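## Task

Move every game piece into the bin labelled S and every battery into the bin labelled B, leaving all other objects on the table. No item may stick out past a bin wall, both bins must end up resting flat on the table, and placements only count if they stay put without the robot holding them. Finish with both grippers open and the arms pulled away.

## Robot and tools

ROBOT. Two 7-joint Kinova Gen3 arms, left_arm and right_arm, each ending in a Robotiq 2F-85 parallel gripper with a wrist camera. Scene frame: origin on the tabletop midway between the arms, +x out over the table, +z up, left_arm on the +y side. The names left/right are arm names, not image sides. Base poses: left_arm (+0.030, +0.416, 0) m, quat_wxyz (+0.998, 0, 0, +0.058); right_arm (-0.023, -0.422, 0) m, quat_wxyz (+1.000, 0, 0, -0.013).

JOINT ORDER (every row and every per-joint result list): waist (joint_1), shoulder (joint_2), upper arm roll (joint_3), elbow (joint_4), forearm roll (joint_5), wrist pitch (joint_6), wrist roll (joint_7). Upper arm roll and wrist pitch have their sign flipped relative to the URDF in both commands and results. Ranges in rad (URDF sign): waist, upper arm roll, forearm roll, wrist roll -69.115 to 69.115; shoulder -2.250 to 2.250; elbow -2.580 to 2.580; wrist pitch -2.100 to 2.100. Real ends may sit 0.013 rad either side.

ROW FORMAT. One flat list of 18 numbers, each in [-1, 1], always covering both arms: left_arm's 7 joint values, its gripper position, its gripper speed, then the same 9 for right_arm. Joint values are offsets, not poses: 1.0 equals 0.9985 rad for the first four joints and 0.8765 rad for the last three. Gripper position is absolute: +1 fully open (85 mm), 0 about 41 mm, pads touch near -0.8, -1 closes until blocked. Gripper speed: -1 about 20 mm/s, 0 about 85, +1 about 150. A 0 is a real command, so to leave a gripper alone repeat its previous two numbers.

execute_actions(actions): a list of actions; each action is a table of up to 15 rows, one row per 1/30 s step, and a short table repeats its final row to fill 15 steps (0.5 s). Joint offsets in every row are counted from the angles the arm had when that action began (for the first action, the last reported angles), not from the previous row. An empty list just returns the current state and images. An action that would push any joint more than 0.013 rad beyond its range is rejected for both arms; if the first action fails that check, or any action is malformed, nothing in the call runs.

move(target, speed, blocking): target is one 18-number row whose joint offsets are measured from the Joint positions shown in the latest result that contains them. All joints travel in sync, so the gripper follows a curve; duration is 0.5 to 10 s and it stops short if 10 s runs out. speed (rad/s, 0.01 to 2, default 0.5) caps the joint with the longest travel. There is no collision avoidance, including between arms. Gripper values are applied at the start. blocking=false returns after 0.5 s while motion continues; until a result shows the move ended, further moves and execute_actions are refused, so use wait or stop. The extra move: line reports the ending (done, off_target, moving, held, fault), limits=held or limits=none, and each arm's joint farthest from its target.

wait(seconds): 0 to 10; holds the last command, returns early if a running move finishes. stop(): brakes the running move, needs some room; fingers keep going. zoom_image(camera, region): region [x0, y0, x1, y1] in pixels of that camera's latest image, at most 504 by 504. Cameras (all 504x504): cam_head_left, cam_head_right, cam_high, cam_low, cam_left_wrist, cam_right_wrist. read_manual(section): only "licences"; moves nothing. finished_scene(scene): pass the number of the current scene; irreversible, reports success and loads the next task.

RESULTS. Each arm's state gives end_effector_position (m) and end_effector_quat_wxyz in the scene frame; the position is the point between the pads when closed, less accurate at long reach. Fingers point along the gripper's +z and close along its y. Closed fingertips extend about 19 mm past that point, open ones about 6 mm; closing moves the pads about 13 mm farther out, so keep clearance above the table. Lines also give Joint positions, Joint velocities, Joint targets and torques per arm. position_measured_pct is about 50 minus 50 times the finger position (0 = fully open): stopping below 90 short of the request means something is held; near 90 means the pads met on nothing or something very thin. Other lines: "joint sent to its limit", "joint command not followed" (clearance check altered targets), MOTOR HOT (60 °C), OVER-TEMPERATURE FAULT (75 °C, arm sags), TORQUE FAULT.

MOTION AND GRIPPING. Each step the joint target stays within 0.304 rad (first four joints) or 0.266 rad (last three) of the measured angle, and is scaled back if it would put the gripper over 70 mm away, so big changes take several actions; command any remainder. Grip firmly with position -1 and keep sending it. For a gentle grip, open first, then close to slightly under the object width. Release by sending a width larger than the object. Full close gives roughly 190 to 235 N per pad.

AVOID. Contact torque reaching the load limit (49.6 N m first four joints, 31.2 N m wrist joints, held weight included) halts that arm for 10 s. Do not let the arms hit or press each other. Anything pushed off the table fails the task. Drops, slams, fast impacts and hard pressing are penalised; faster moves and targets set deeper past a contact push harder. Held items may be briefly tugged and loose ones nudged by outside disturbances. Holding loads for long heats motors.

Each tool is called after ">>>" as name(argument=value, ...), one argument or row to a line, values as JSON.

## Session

>>> execute_actions(
  actions=[],
)

Scene clock: 0.00 s.
left_arm: end_effector_position=(+0.2151, +0.4205, +0.3583) position_measured_pct=0.0 end_effector_quat_wxyz=(+0.498, +0.590, +0.596, -0.220) | right_arm: end_effector_position=(+0.5689, +0.0253, +0.2541) position_measured_pct=0.0 end_effector_quat_wxyz=(-0.265, +0.797, +0.360, +0.407)
Joint names: [waist, shoulder, upper arm roll, elbow, forearm roll, wrist pitch, wrist roll]
Joint positions: left_arm=[-0.506  0.194  0.846  2.187  0.542 -1.942  4.627] | right_arm=[-0.533  0.661  0.008  1.591 -1.72  -0.412  0.288]
Joint velocities: left_arm=[-0.     0.001  0.    -0.     0.    -0.    -0.002] | right_arm=[-0.     0.     0.    -0.     0.001 -0.    -0.   ]
Joint torques (N m, as the joint torque sensors report them, + toward a larger Joint positions number): no reading
Motor temperatures (°C, as the motors report them): left_arm=[26 33 29 28 31 33 34] | right_arm=[31 29 27 29 37 38 32]
Joint targets: left_arm=[-0.506 0.194 0.846 2.187 0.542 -1.942 4.627] | right_arm=[-0.533 0.661 0.008 1.591 -1.720 -0.412 0.288]

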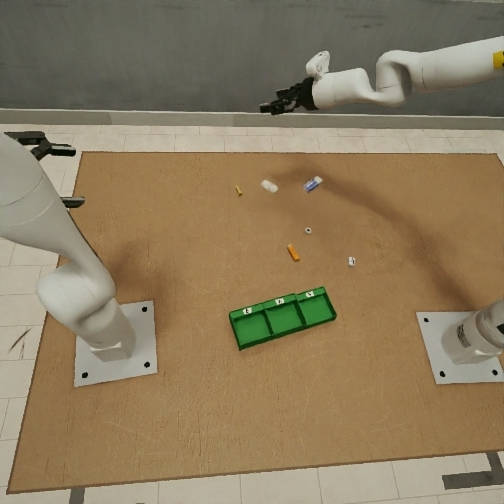

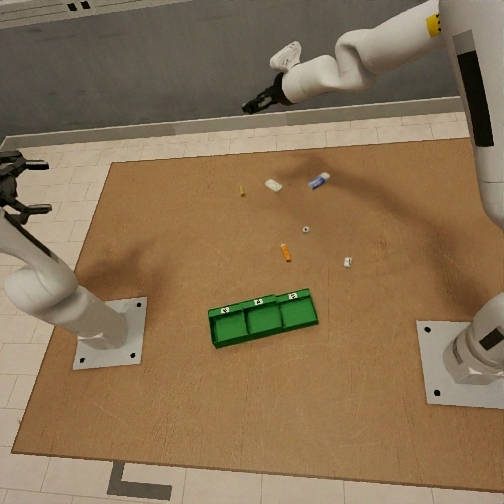

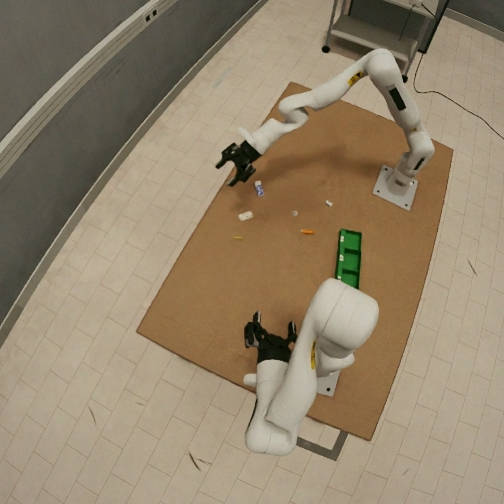

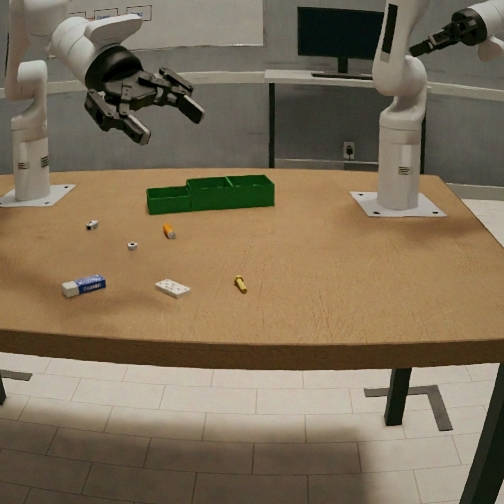

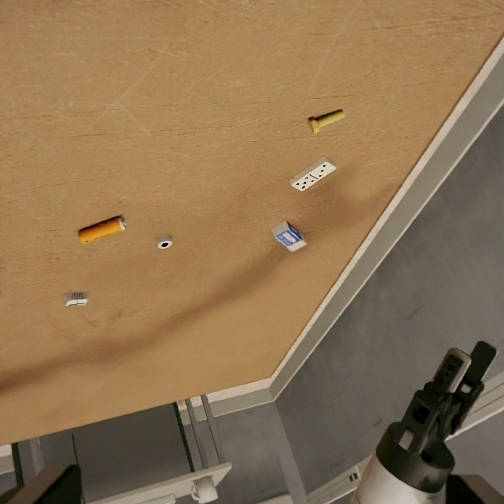

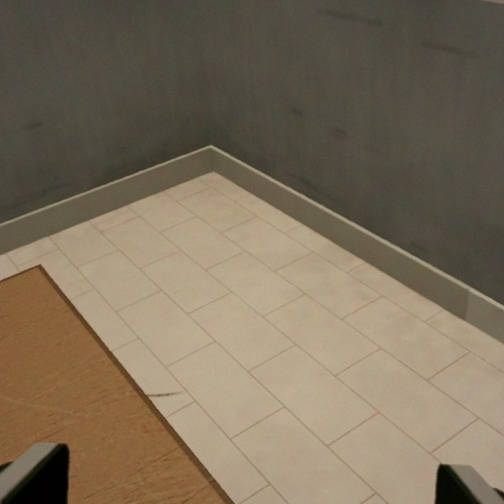

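>>> zoom_image(
  camera="cam_head_left",
  region=[210,160,380,360],
)

>>> zoom_image(
  camera="cam_low",
  region=[50,165,290,310],
)

>>> move(
  target=[0,0,0,0,0,0,0,1,0, 1,-0.2,0,0,0.5,0,0,1,0],
  speed=1,
)

Region (210, 160, 380, 360) of cam_head_left's 504x504 image, scaled by 2.520, with more detail than that image has; it fills the left 428 columns of this view, and the rest is white.

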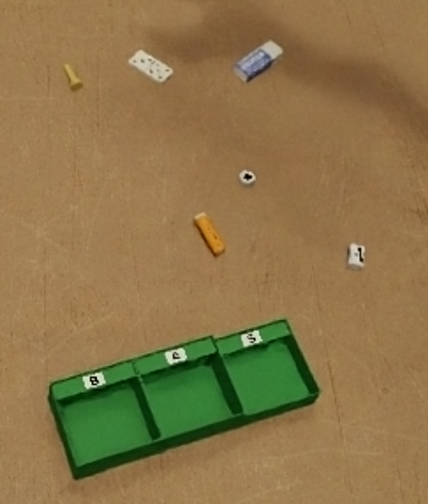

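Region (50, 165, 290, 310) of cam_low's 504x504 image, scaled by 2.100, with more detail than that image has; it fills the top 304 rows of this view, and the rest is white.

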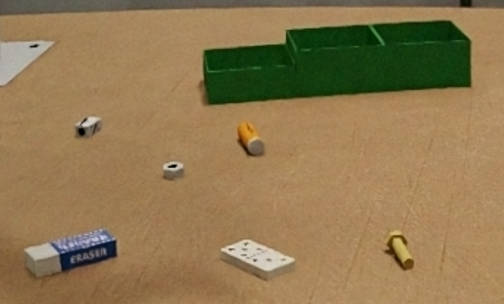

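Scene clock: 6.30 s.
left_arm: end_effector_position=(+0.2151, +0.4205, +0.3583) position_measured_pct=0.0 end_effector_quat_wxyz=(+0.498, +0.590, +0.596, -0.220) | right_arm: end_effector_position=(+0.6418, -0.6650, +0.3525) position_measured_pct=0.0 end_effector_quat_wxyz=(+0.086, +0.862, +0.141, +0.480)
Joint names: [waist, shoulder, upper arm roll, elbow, forearm roll, wrist pitch, wrist roll]
Joint positions: left_arm=[-0.506  0.194  0.846  2.187  0.542 -1.942  4.627] | right_arm=[ 0.466  0.461  0.008  1.591 -1.282 -0.412  0.288]
Joint velocities: left_arm=[ 0.    -0.001 -0.001  0.     0.001 -0.     0.001] | right_arm=[0.002 0.    0.    0.001 0.001 0.    0.   ]
Joint torques (N m, as the joint torque sensors report them, + toward a larger Joint positions number): left_arm=[ 0.04 -7.58  0.46 -3.71  0.48 -2.71 -0.29] | right_arm=[  0.05 -20.33   0.75  -9.7   -1.01  -0.16  -0.38]
Motor temperatures (°C, as the motors report them): left_arm=[26 33 29 28 31 33 34] | right_arm=[31 29 27 29 37 38 32]
Joint targets: left_arm=[-0.506 0.194 0.846 2.187 0.542 -1.942 4.627] | right_arm=[0.466 0.461 0.008 1.591 -1.282 -0.412 0.288]
move: done; limits=none; left_arm: farthest joint: the waist, 0.000 radians from its target (0.000 radians at the start); right_arm: farthest joint: the waist, 0.000 radians from its target (0.998 radians at the start)

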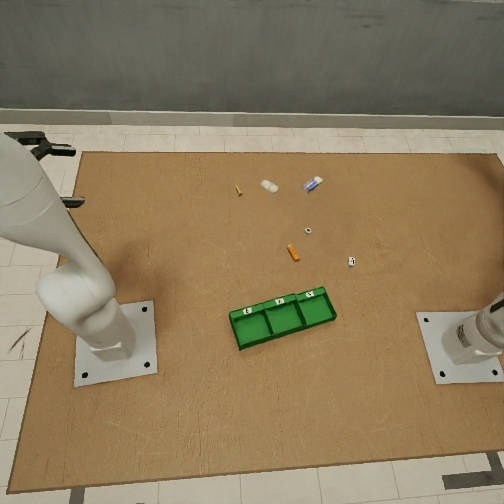

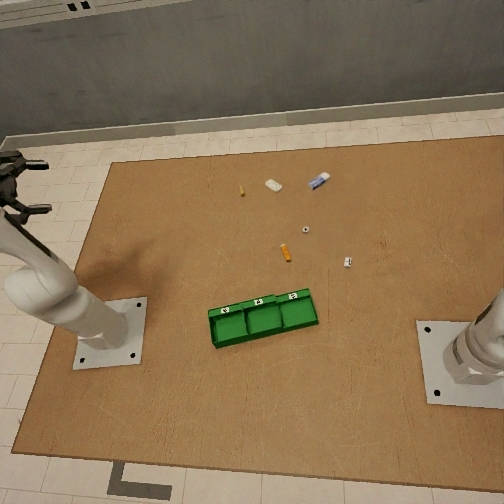

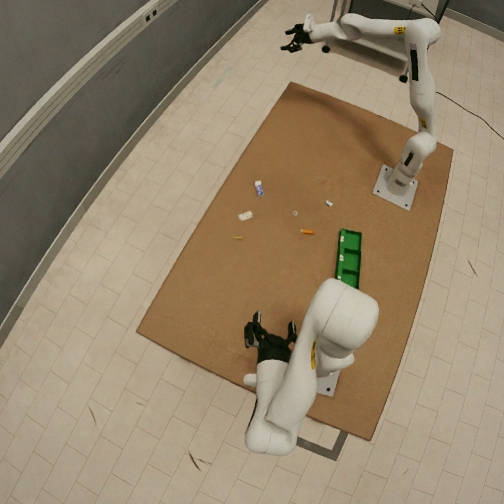

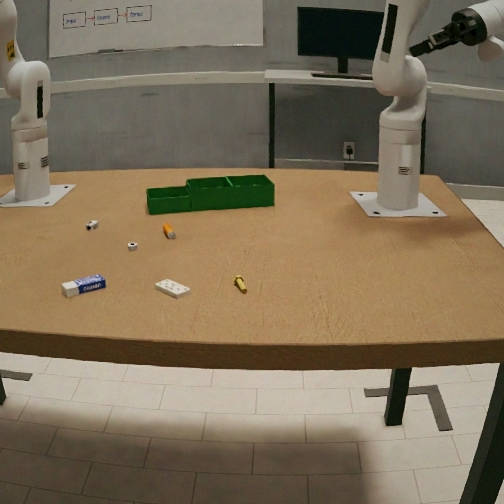

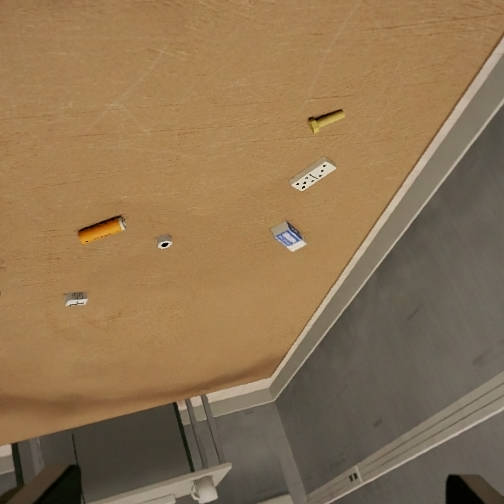

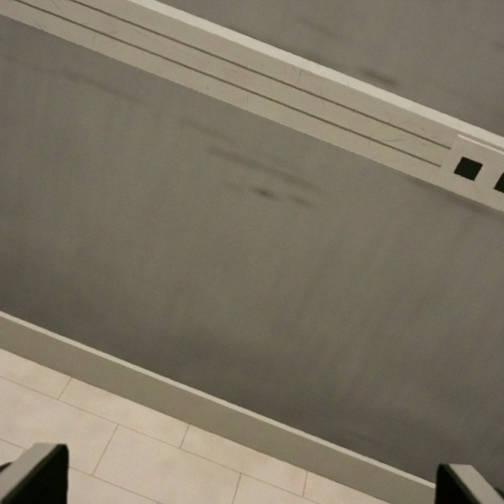

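>>> move(
  target=[0.85,0.1,-0.847,-0.3,-0.618,0.7,-0.89,1,0, 0,0,0,0,0,0,0,1,0],
  speed=1,
)

>>> move(
  target=[0.843,0.395,0,-0.322,0,0.502,-0.887,0.5,0, 0,0,0,0,0,0,0,1,0],
  speed=1,
)

Scene clock: 21.80 s.
left_arm: end_effector_position=(+0.2853, +0.3314, +0.2168) position_measured_pct=0.0 end_effector_quat_wxyz=(+0.058, +0.840, -0.510, -0.173) | right_arm: end_effector_position=(+0.6418, -0.6650, +0.3525) position_measured_pct=0.0 end_effector_quat_wxyz=(+0.086, +0.862, +0.141, +0.480)
Joint names: [waist, shoulder, upper arm roll, elbow, forearm roll, wrist pitch, wrist roll]
Joint positions: left_arm=[ 0.342  0.294  0.     1.887  0.001 -1.328  3.847] | right_arm=[ 0.466  0.461  0.008  1.591 -1.282 -0.412  0.288]
Joint velocities: left_arm=[ 0.004 -0.002 -0.001 -0.    -0.001  0.     0.001] | right_arm=[-0.001 -0.001  0.    -0.001 -0.001  0.    -0.   ]
Joint torques (N m, as the joint torque sensors report them, + toward a larger Joint positions number): left_arm=[  0.17 -12.31  -0.04  -5.75  -0.16  -1.21  -0.26] | right_arm=[  0.15 -20.17   0.81  -9.57  -1.11  -0.08  -0.46]
Motor temperatures (°C, as the motors report them): left_arm=[26 33 29 28 31 33 34] | right_arm=[31 29 27 29 37 38 32]
Joint targets: left_arm=[0.343 0.294 0.000 1.887 0.001 -1.328 3.847] | right_arm=[0.466 0.461 0.008 1.591 -1.282 -0.412 0.288]
move: done; limits=none; left_arm: farthest joint: the waist, 0.000 radians from its target (0.849 radians at the start); right_arm: farthest joint: the waist, 0.000 radians from its target (0.000 radians at the start)

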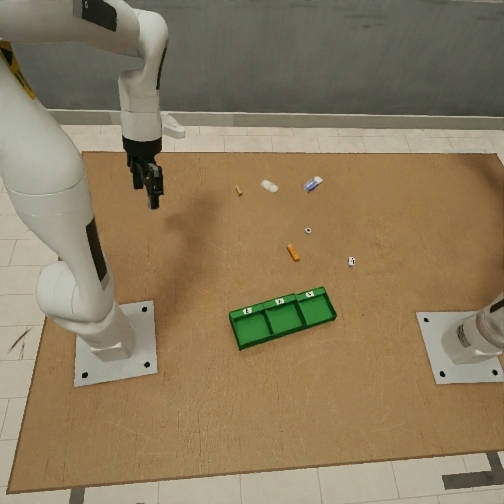

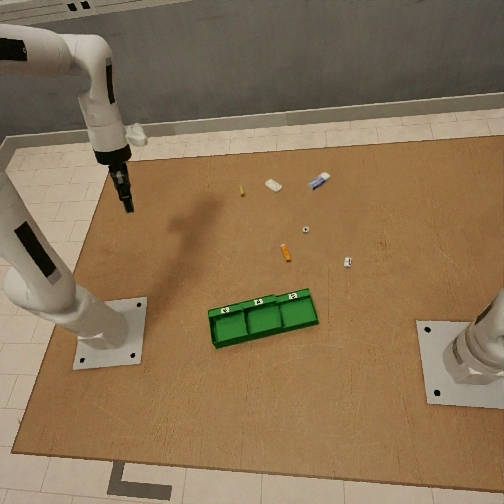

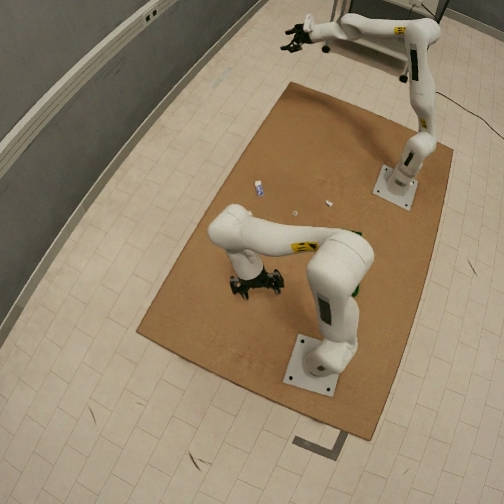

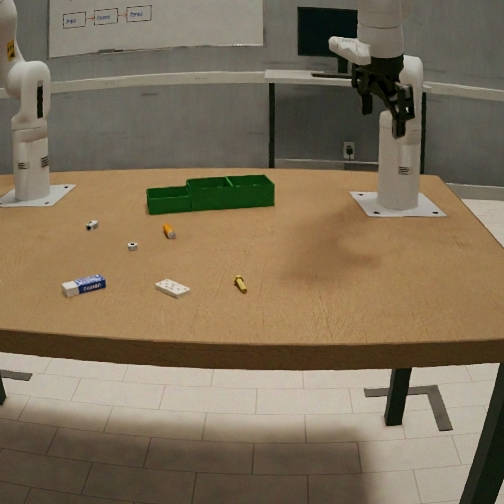

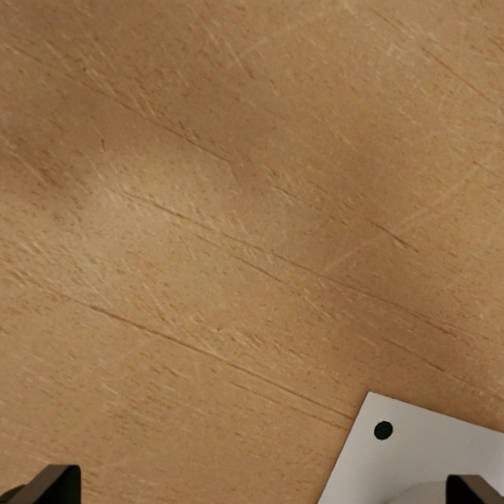

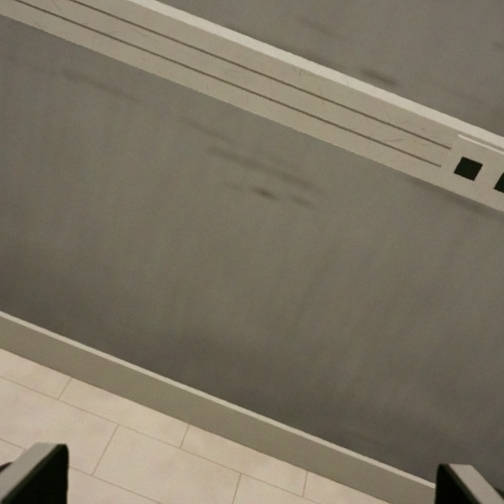

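Scene clock: 23.53 s.
left_arm: end_effector_position=(+0.2546, -0.0438, +0.1000) position_measured_pct=25.0 end_effector_quat_wxyz=(-0.000, -0.214, +0.977, +0.000) | right_arm: end_effector_position=(+0.6418, -0.6650, +0.3525) position_measured_pct=0.0 end_effector_quat_wxyz=(+0.086, +0.862, +0.141, +0.480)
Joint names: [waist, shoulder, upper arm roll, elbow, forearm roll, wrist pitch, wrist roll]
Joint positions: left_arm=[ 1.184  0.688  0.     1.566  0.001 -0.888  3.069] | right_arm=[ 0.466  0.461  0.008  1.591 -1.282 -0.412  0.288]
Joint velocities: left_arm=[ 0.002  0.002 -0.    -0.    -0.001 -0.     0.002] | right_arm=[ 0.    -0.001  0.     0.001  0.001 -0.002 -0.   ]
Joint torques (N m, as the joint torque sensors report them, + toward a larger Joint positions number): left_arm=[  0.06 -20.11  -0.39  -6.55  -0.14  -0.29  -0.23] | right_arm=[  0.   -20.24   0.59  -9.52  -0.96  -0.14  -0.32]
Motor temperatures (°C, as the motors report them): left_arm=[26 33 29 28 31 33 34] | right_arm=[31 29 27 29 37 38 32]
Joint targets: left_arm=[1.184 0.688 0.000 1.566 0.001 -0.888 3.069] | right_arm=[0.466 0.461 0.008 1.591 -1.282 -0.412 0.288]
move: done; limits=none; left_arm: farthest joint: the waist, 0.000 radians from its target (0.841 radians at the start); right_arm: farthest joint: the waist, 0.000 radians from its target (0.000 radians at the start)

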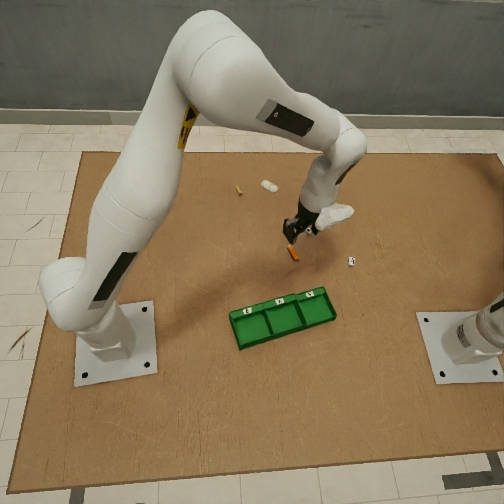

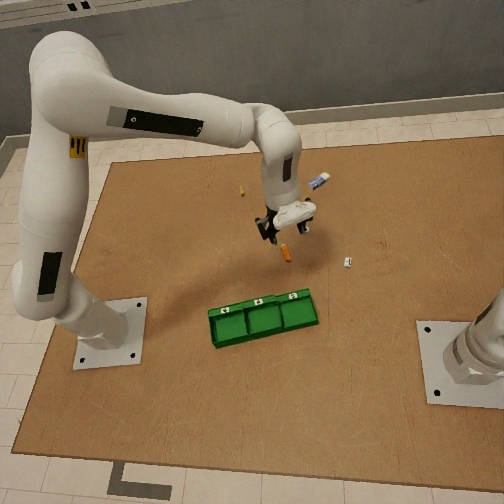

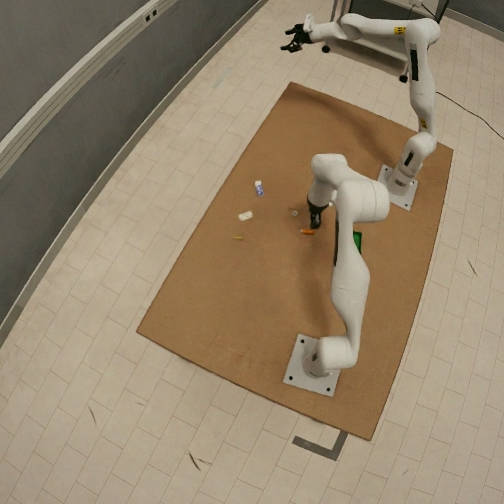

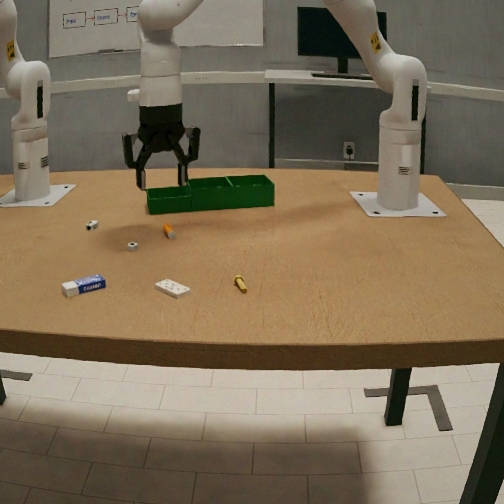

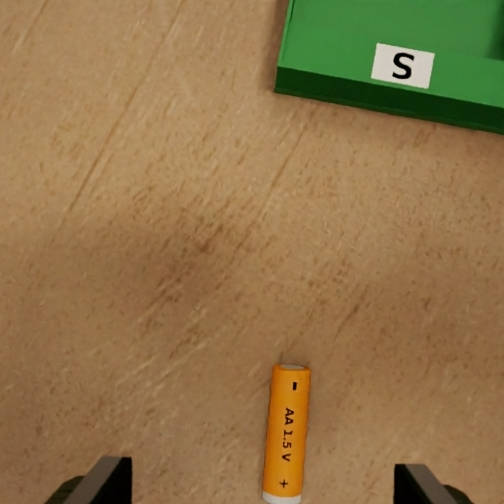

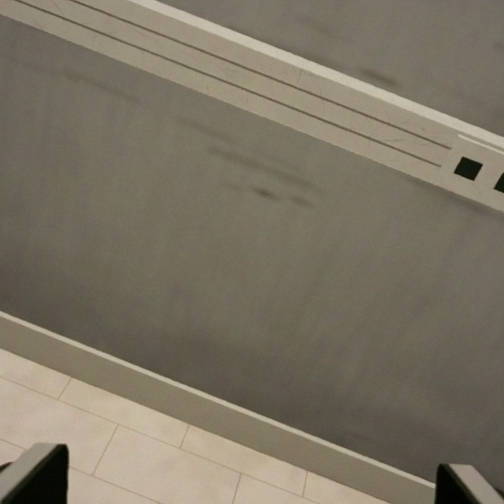

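>>> move(
  target=[-0.023,0.068,0,0.067,0,0.155,-0.106,0.3,0, 0,0,0,0,0,0,0,1,0],
  speed=0.8,
)

Scene clock: 29.60 s.
left_arm: end_effector_position=(+0.2615, -0.0324, +0.0503) position_measured_pct=34.9 end_effector_quat_wxyz=(-0.000, -0.180, +0.984, -0.000) | right_arm: end_effector_position=(+0.6418, -0.6650, +0.3525) position_measured_pct=0.0 end_effector_quat_wxyz=(+0.086, +0.862, +0.141, +0.480)
Joint names: [waist, shoulder, upper arm roll, elbow, forearm roll, wrist pitch, wrist roll]
Joint positions: left_arm=[ 1.161  0.756  0.     1.633  0.001 -0.752  2.977] | right_arm=[ 0.466  0.461  0.008  1.591 -1.282 -0.412  0.288]
Joint velocities: left_arm=[-0.     0.004 -0.001  0.001  0.001  0.001 -0.   ] | right_arm=[-0.001 -0.001 -0.     0.    -0.001 -0.001  0.   ]
Joint torques (N m, as the joint torque sensors report them, + toward a larger Joint positions number): left_arm=[  0.1  -20.15  -0.4   -5.68  -0.15  -0.07  -0.18] | right_arm=[  0.18 -20.31   0.86  -9.54  -1.02  -0.11  -0.45]
Motor temperatures (°C, as the motors report them): left_arm=[26 33 29 28 31 33 34] | right_arm=[31 29 27 29 37 38 32]
Joint targets: left_arm=[1.161 0.756 0.000 1.633 0.001 -0.752 2.976] | right_arm=[0.466 0.461 0.008 1.591 -1.282 -0.412 0.288]
move: done; limits=none; left_arm: farthest joint: the waist, 0.000 radians from its target (0.023 radians at the start); right_arm: farthest joint: the waist, 0.000 radians from its target (0.000 radians at the start)

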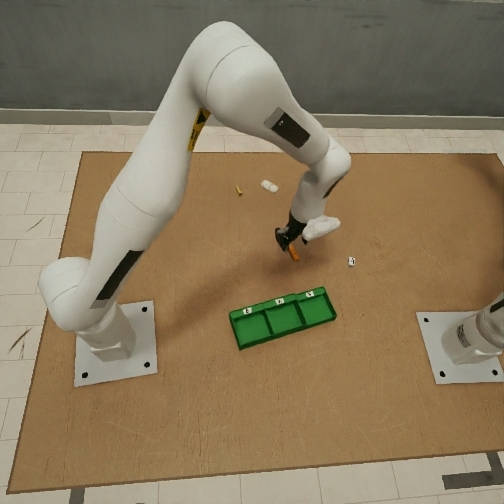

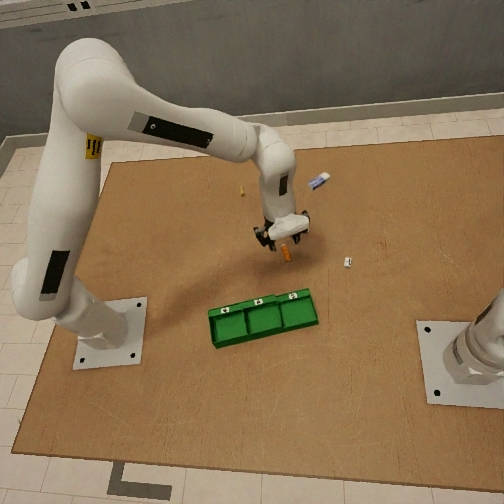

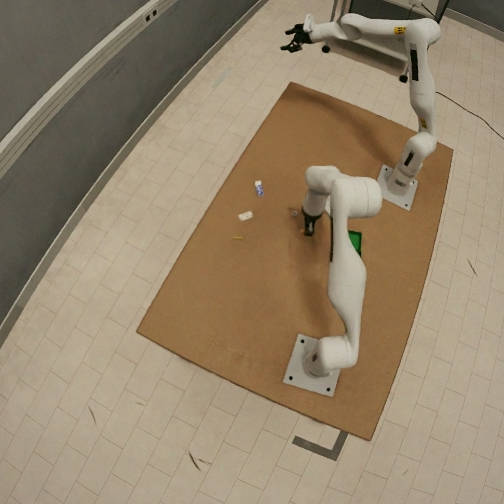

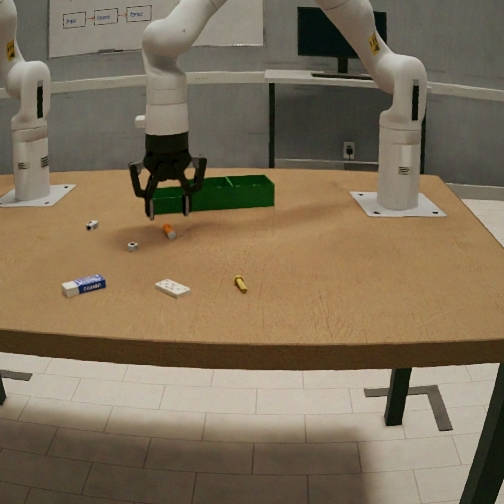

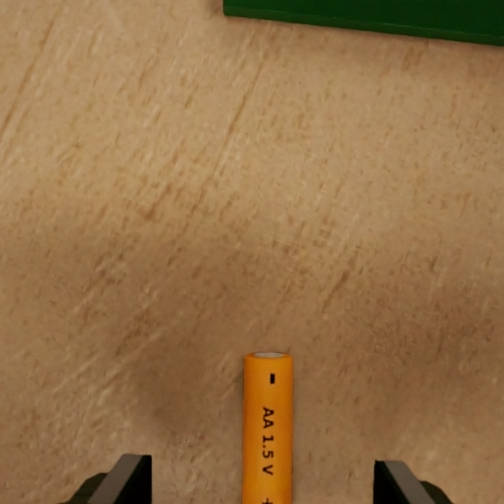

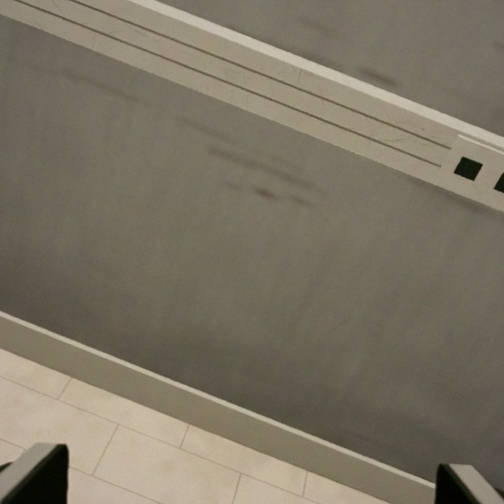

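>>> move(
  target=[0,0.0503,0,0.0135,0,0.072,0,0.2,1, 0,0,0,0,0,0,0,1,0],
)

>>> move(
  target=[0,0,0,0,0,0,0,-1,0.5, 0,0,0,0,0,0,0,1,0],
)

>>> move(
  target=[0,-0.15,0,-0.05,0,-0.23,0,-1,0.5, 0,0,0,0,0,0,0,1,0],
  speed=0.8,
)

Scene clock: 36.47 s.
left_arm: end_effector_position=(+0.2615, -0.0323, +0.0224) position_measured_pct=40.1 end_effector_quat_wxyz=(-0.000, -0.180, +0.984, -0.000) | right_arm: end_effector_position=(+0.6418, -0.6650, +0.3525) position_measured_pct=0.0 end_effector_quat_wxyz=(+0.086, +0.862, +0.141, +0.480)
Joint names: [waist, shoulder, upper arm roll, elbow, forearm roll, wrist pitch, wrist roll]
Joint positions: left_arm=[ 1.161  0.806  0.     1.646  0.001 -0.689  2.977] | right_arm=[ 0.466  0.461  0.008  1.591 -1.282 -0.412  0.288]
Joint velocities: left_arm=[ 0.001  0.003  0.    -0.     0.     0.001 -0.001] | right_arm=[-0.     0.    -0.     0.002  0.001  0.001  0.   ]
Joint torques (N m, as the joint torque sensors report them, + toward a larger Joint positions number): left_arm=[  0.16 -20.87  -0.24  -5.21  -0.13  -0.25  -0.22] | right_arm=[  0.05 -20.27   0.71  -9.6   -0.99  -0.03  -0.44]
Motor temperatures (°C, as the motors report them): left_arm=[26 33 29 28 31 33 34] | right_arm=[31 29 27 29 37 38 32]
Joint targets: left_arm=[1.161 0.806 0.000 1.646 0.001 -0.689 2.977] | right_arm=[0.466 0.461 0.008 1.591 -1.282 -0.412 0.288]
move: done; limits=none; left_arm: farthest joint: the waist, 0.000 radians from its target (0.000 radians at the start); right_arm: farthest joint: the waist, 0.000 radians from its target (0.000 radians at the start)

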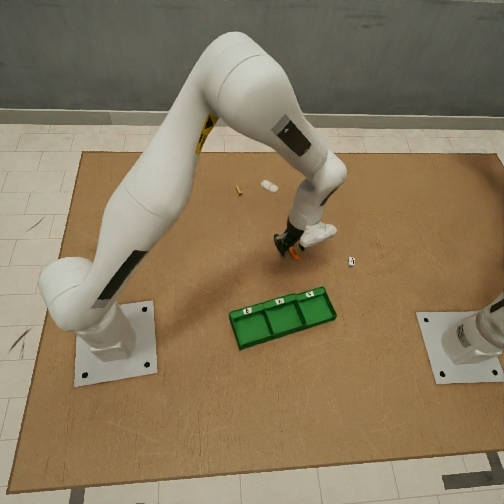

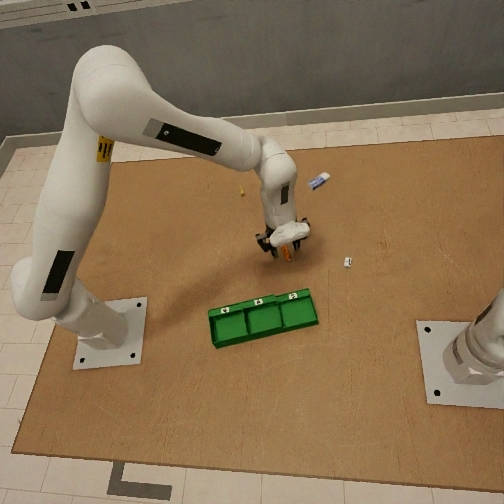

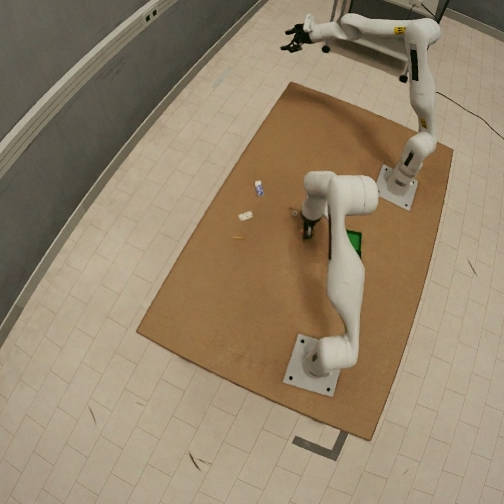

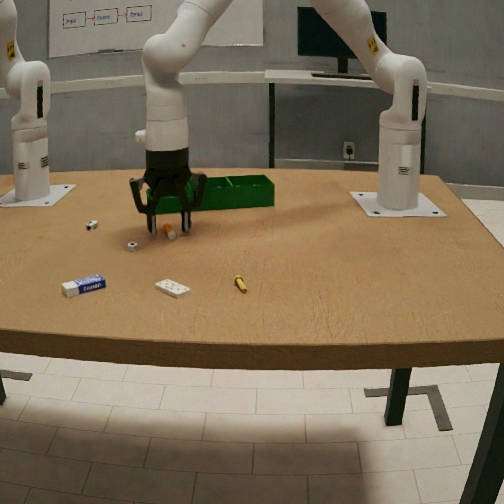

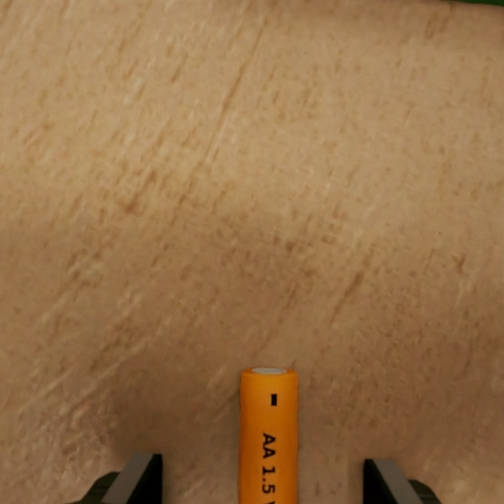

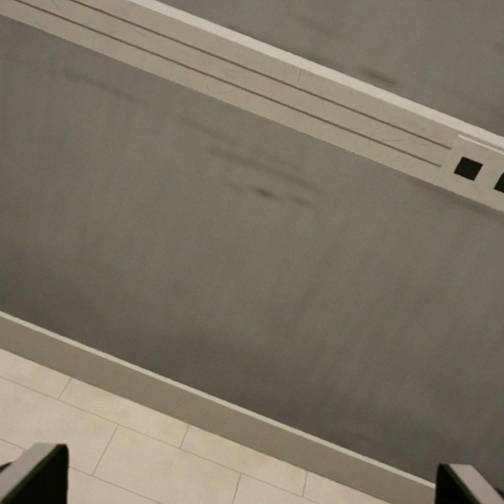

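Scene clock: 37.10 s.
left_arm: end_effector_position=(+0.2616, -0.0325, +0.0228) position_measured_pct=81.0 end_effector_quat_wxyz=(+0.000, -0.180, +0.984, -0.001) | right_arm: end_effector_position=(+0.6418, -0.6650, +0.3525) position_measured_pct=0.0 end_effector_quat_wxyz=(+0.086, +0.862, +0.141, +0.480)
Joint names: [waist, shoulder, upper arm roll, elbow, forearm roll, wrist pitch, wrist roll]
Joint positions: left_arm=[ 1.161  0.805  0.     1.646  0.001 -0.689  2.977] | right_arm=[ 0.466  0.461  0.008  1.591 -1.282 -0.412  0.288]
Joint velocities: left_arm=[ 0.     0.001 -0.    -0.     0.001  0.    -0.001] | right_arm=[ 0.001  0.002 -0.     0.    -0.001 -0.    -0.   ]
Joint torques (N m, as the joint torque sensors report them, + toward a larger Joint positions number): left_arm=[  0.02 -19.87  -0.46  -5.15  -0.22  -0.09  -0.27] | right_arm=[  0.16 -20.29   0.82  -9.5   -1.11  -0.1   -0.4 ]
Motor temperatures (°C, as the motors report them): left_arm=[26 33 29 28 31 33 34] | right_arm=[31 29 27 29 37 38 32]
Joint targets: left_arm=[1.161 0.806 0.000 1.646 0.001 -0.689 2.977] | right_arm=[0.466 0.461 0.008 1.591 -1.282 -0.412 0.288]
move: done; limits=none; left_arm: farthest joint: the shoulder, 0.001 radians from its target (0.000 radians at the start); right_arm: farthest joint: the waist, 0.000 radians from its target (0.000 radians at the start)

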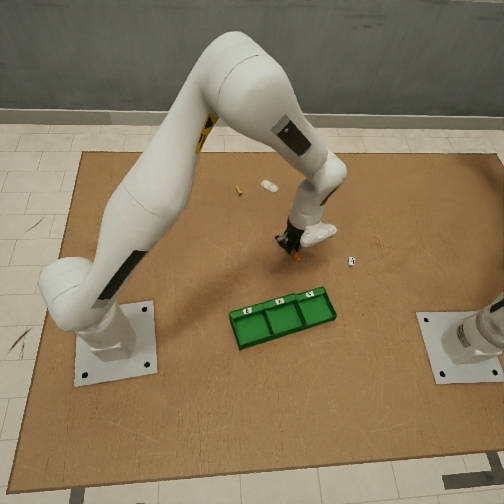

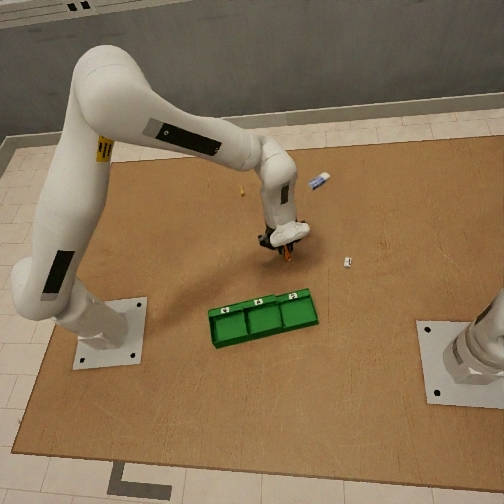

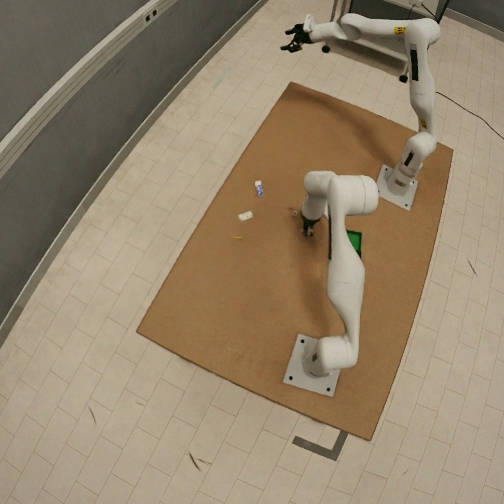

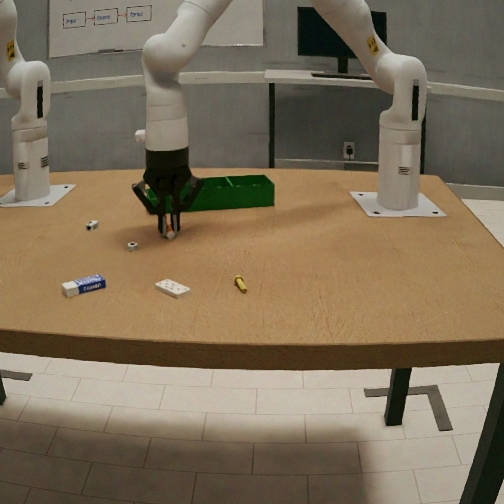

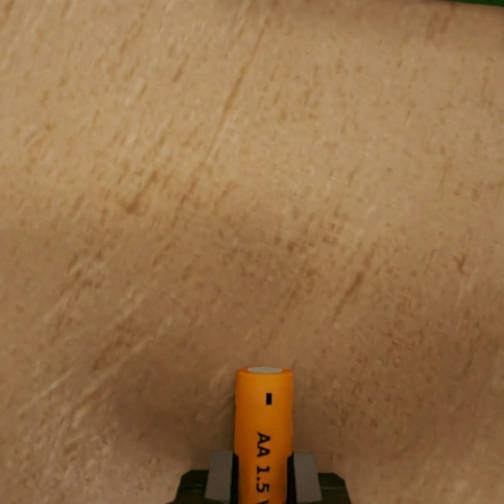

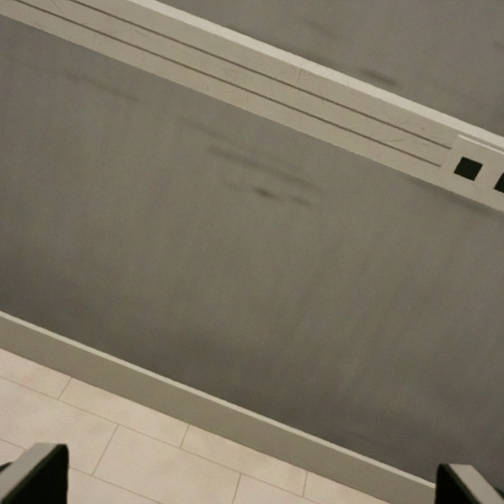

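Scene clock: 38.03 s.
left_arm: end_effector_position=(+0.2598, -0.0296, +0.1092) position_measured_pct=81.0 end_effector_quat_wxyz=(-0.000, -0.180, +0.984, +0.000) | right_arm: end_effector_position=(+0.6418, -0.6650, +0.3525) position_measured_pct=0.0 end_effector_quat_wxyz=(+0.086, +0.862, +0.141, +0.480)
Joint names: [waist, shoulder, upper arm roll, elbow, forearm roll, wrist pitch, wrist roll]
Joint positions: left_arm=[ 1.161  0.656  0.     1.596  0.001 -0.891  2.977] | right_arm=[ 0.466  0.461  0.008  1.591 -1.282 -0.412  0.288]
Joint velocities: left_arm=[ 0.    -0.004  0.     0.001  0.    -0.     0.001] | right_arm=[-0.001  0.001  0.    -0.     0.001 -0.001 -0.   ]
Joint torques (N m, as the joint torque sensors report them, + toward a larger Joint positions number): left_arm=[  0.28 -19.41  -0.35  -6.47  -0.08  -0.16  -0.25] | right_arm=[  0.17 -20.23   0.7   -9.68  -0.95   0.01  -0.4 ]
Motor temperatures (°C, as the motors report them): left_arm=[26 33 29 28 31 33 34] | right_arm=[31 29 27 29 37 38 32]
Joint targets: left_arm=[1.161 0.655 0.000 1.596 0.001 -0.891 2.977] | right_arm=[0.466 0.461 0.008 1.591 -1.282 -0.412 0.288]
move: done; limits=none; left_arm: farthest joint: the waist, 0.000 radians from its target (0.000 radians at the start); right_arm: farthest joint: the waist, 0.000 radians from its target (0.000 radians at the start)

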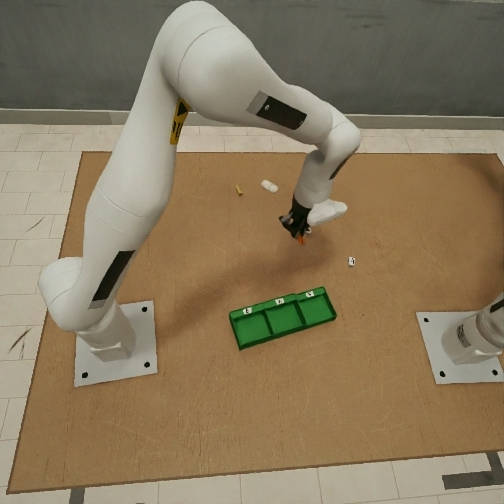

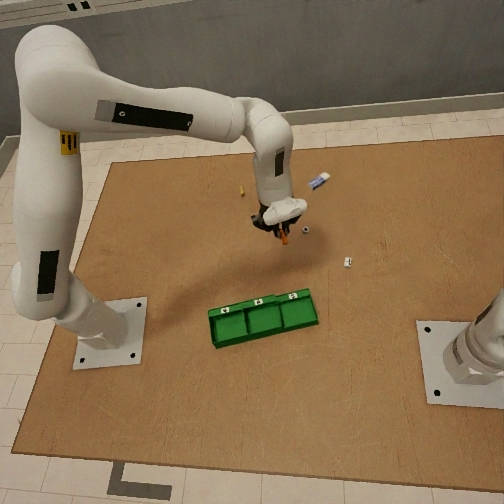

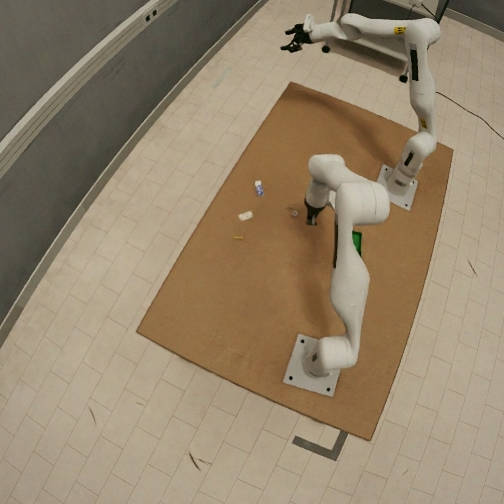

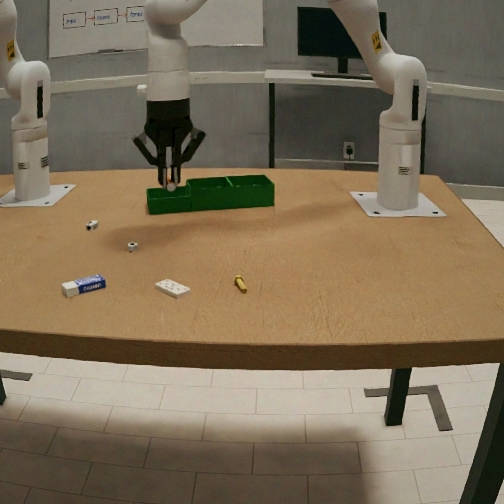

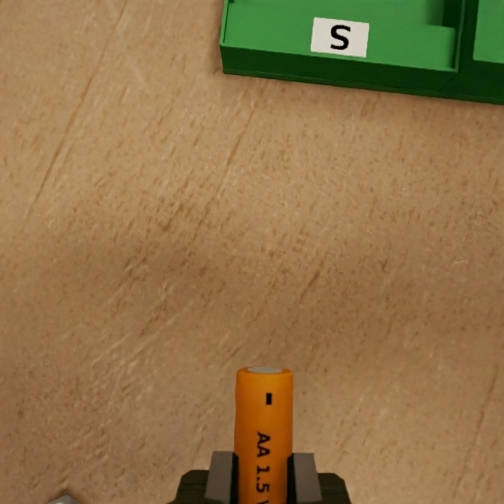

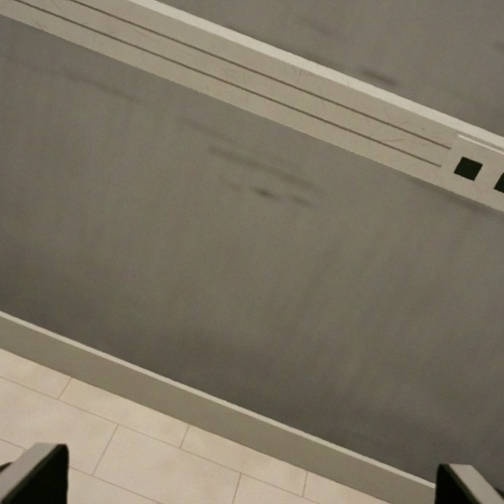

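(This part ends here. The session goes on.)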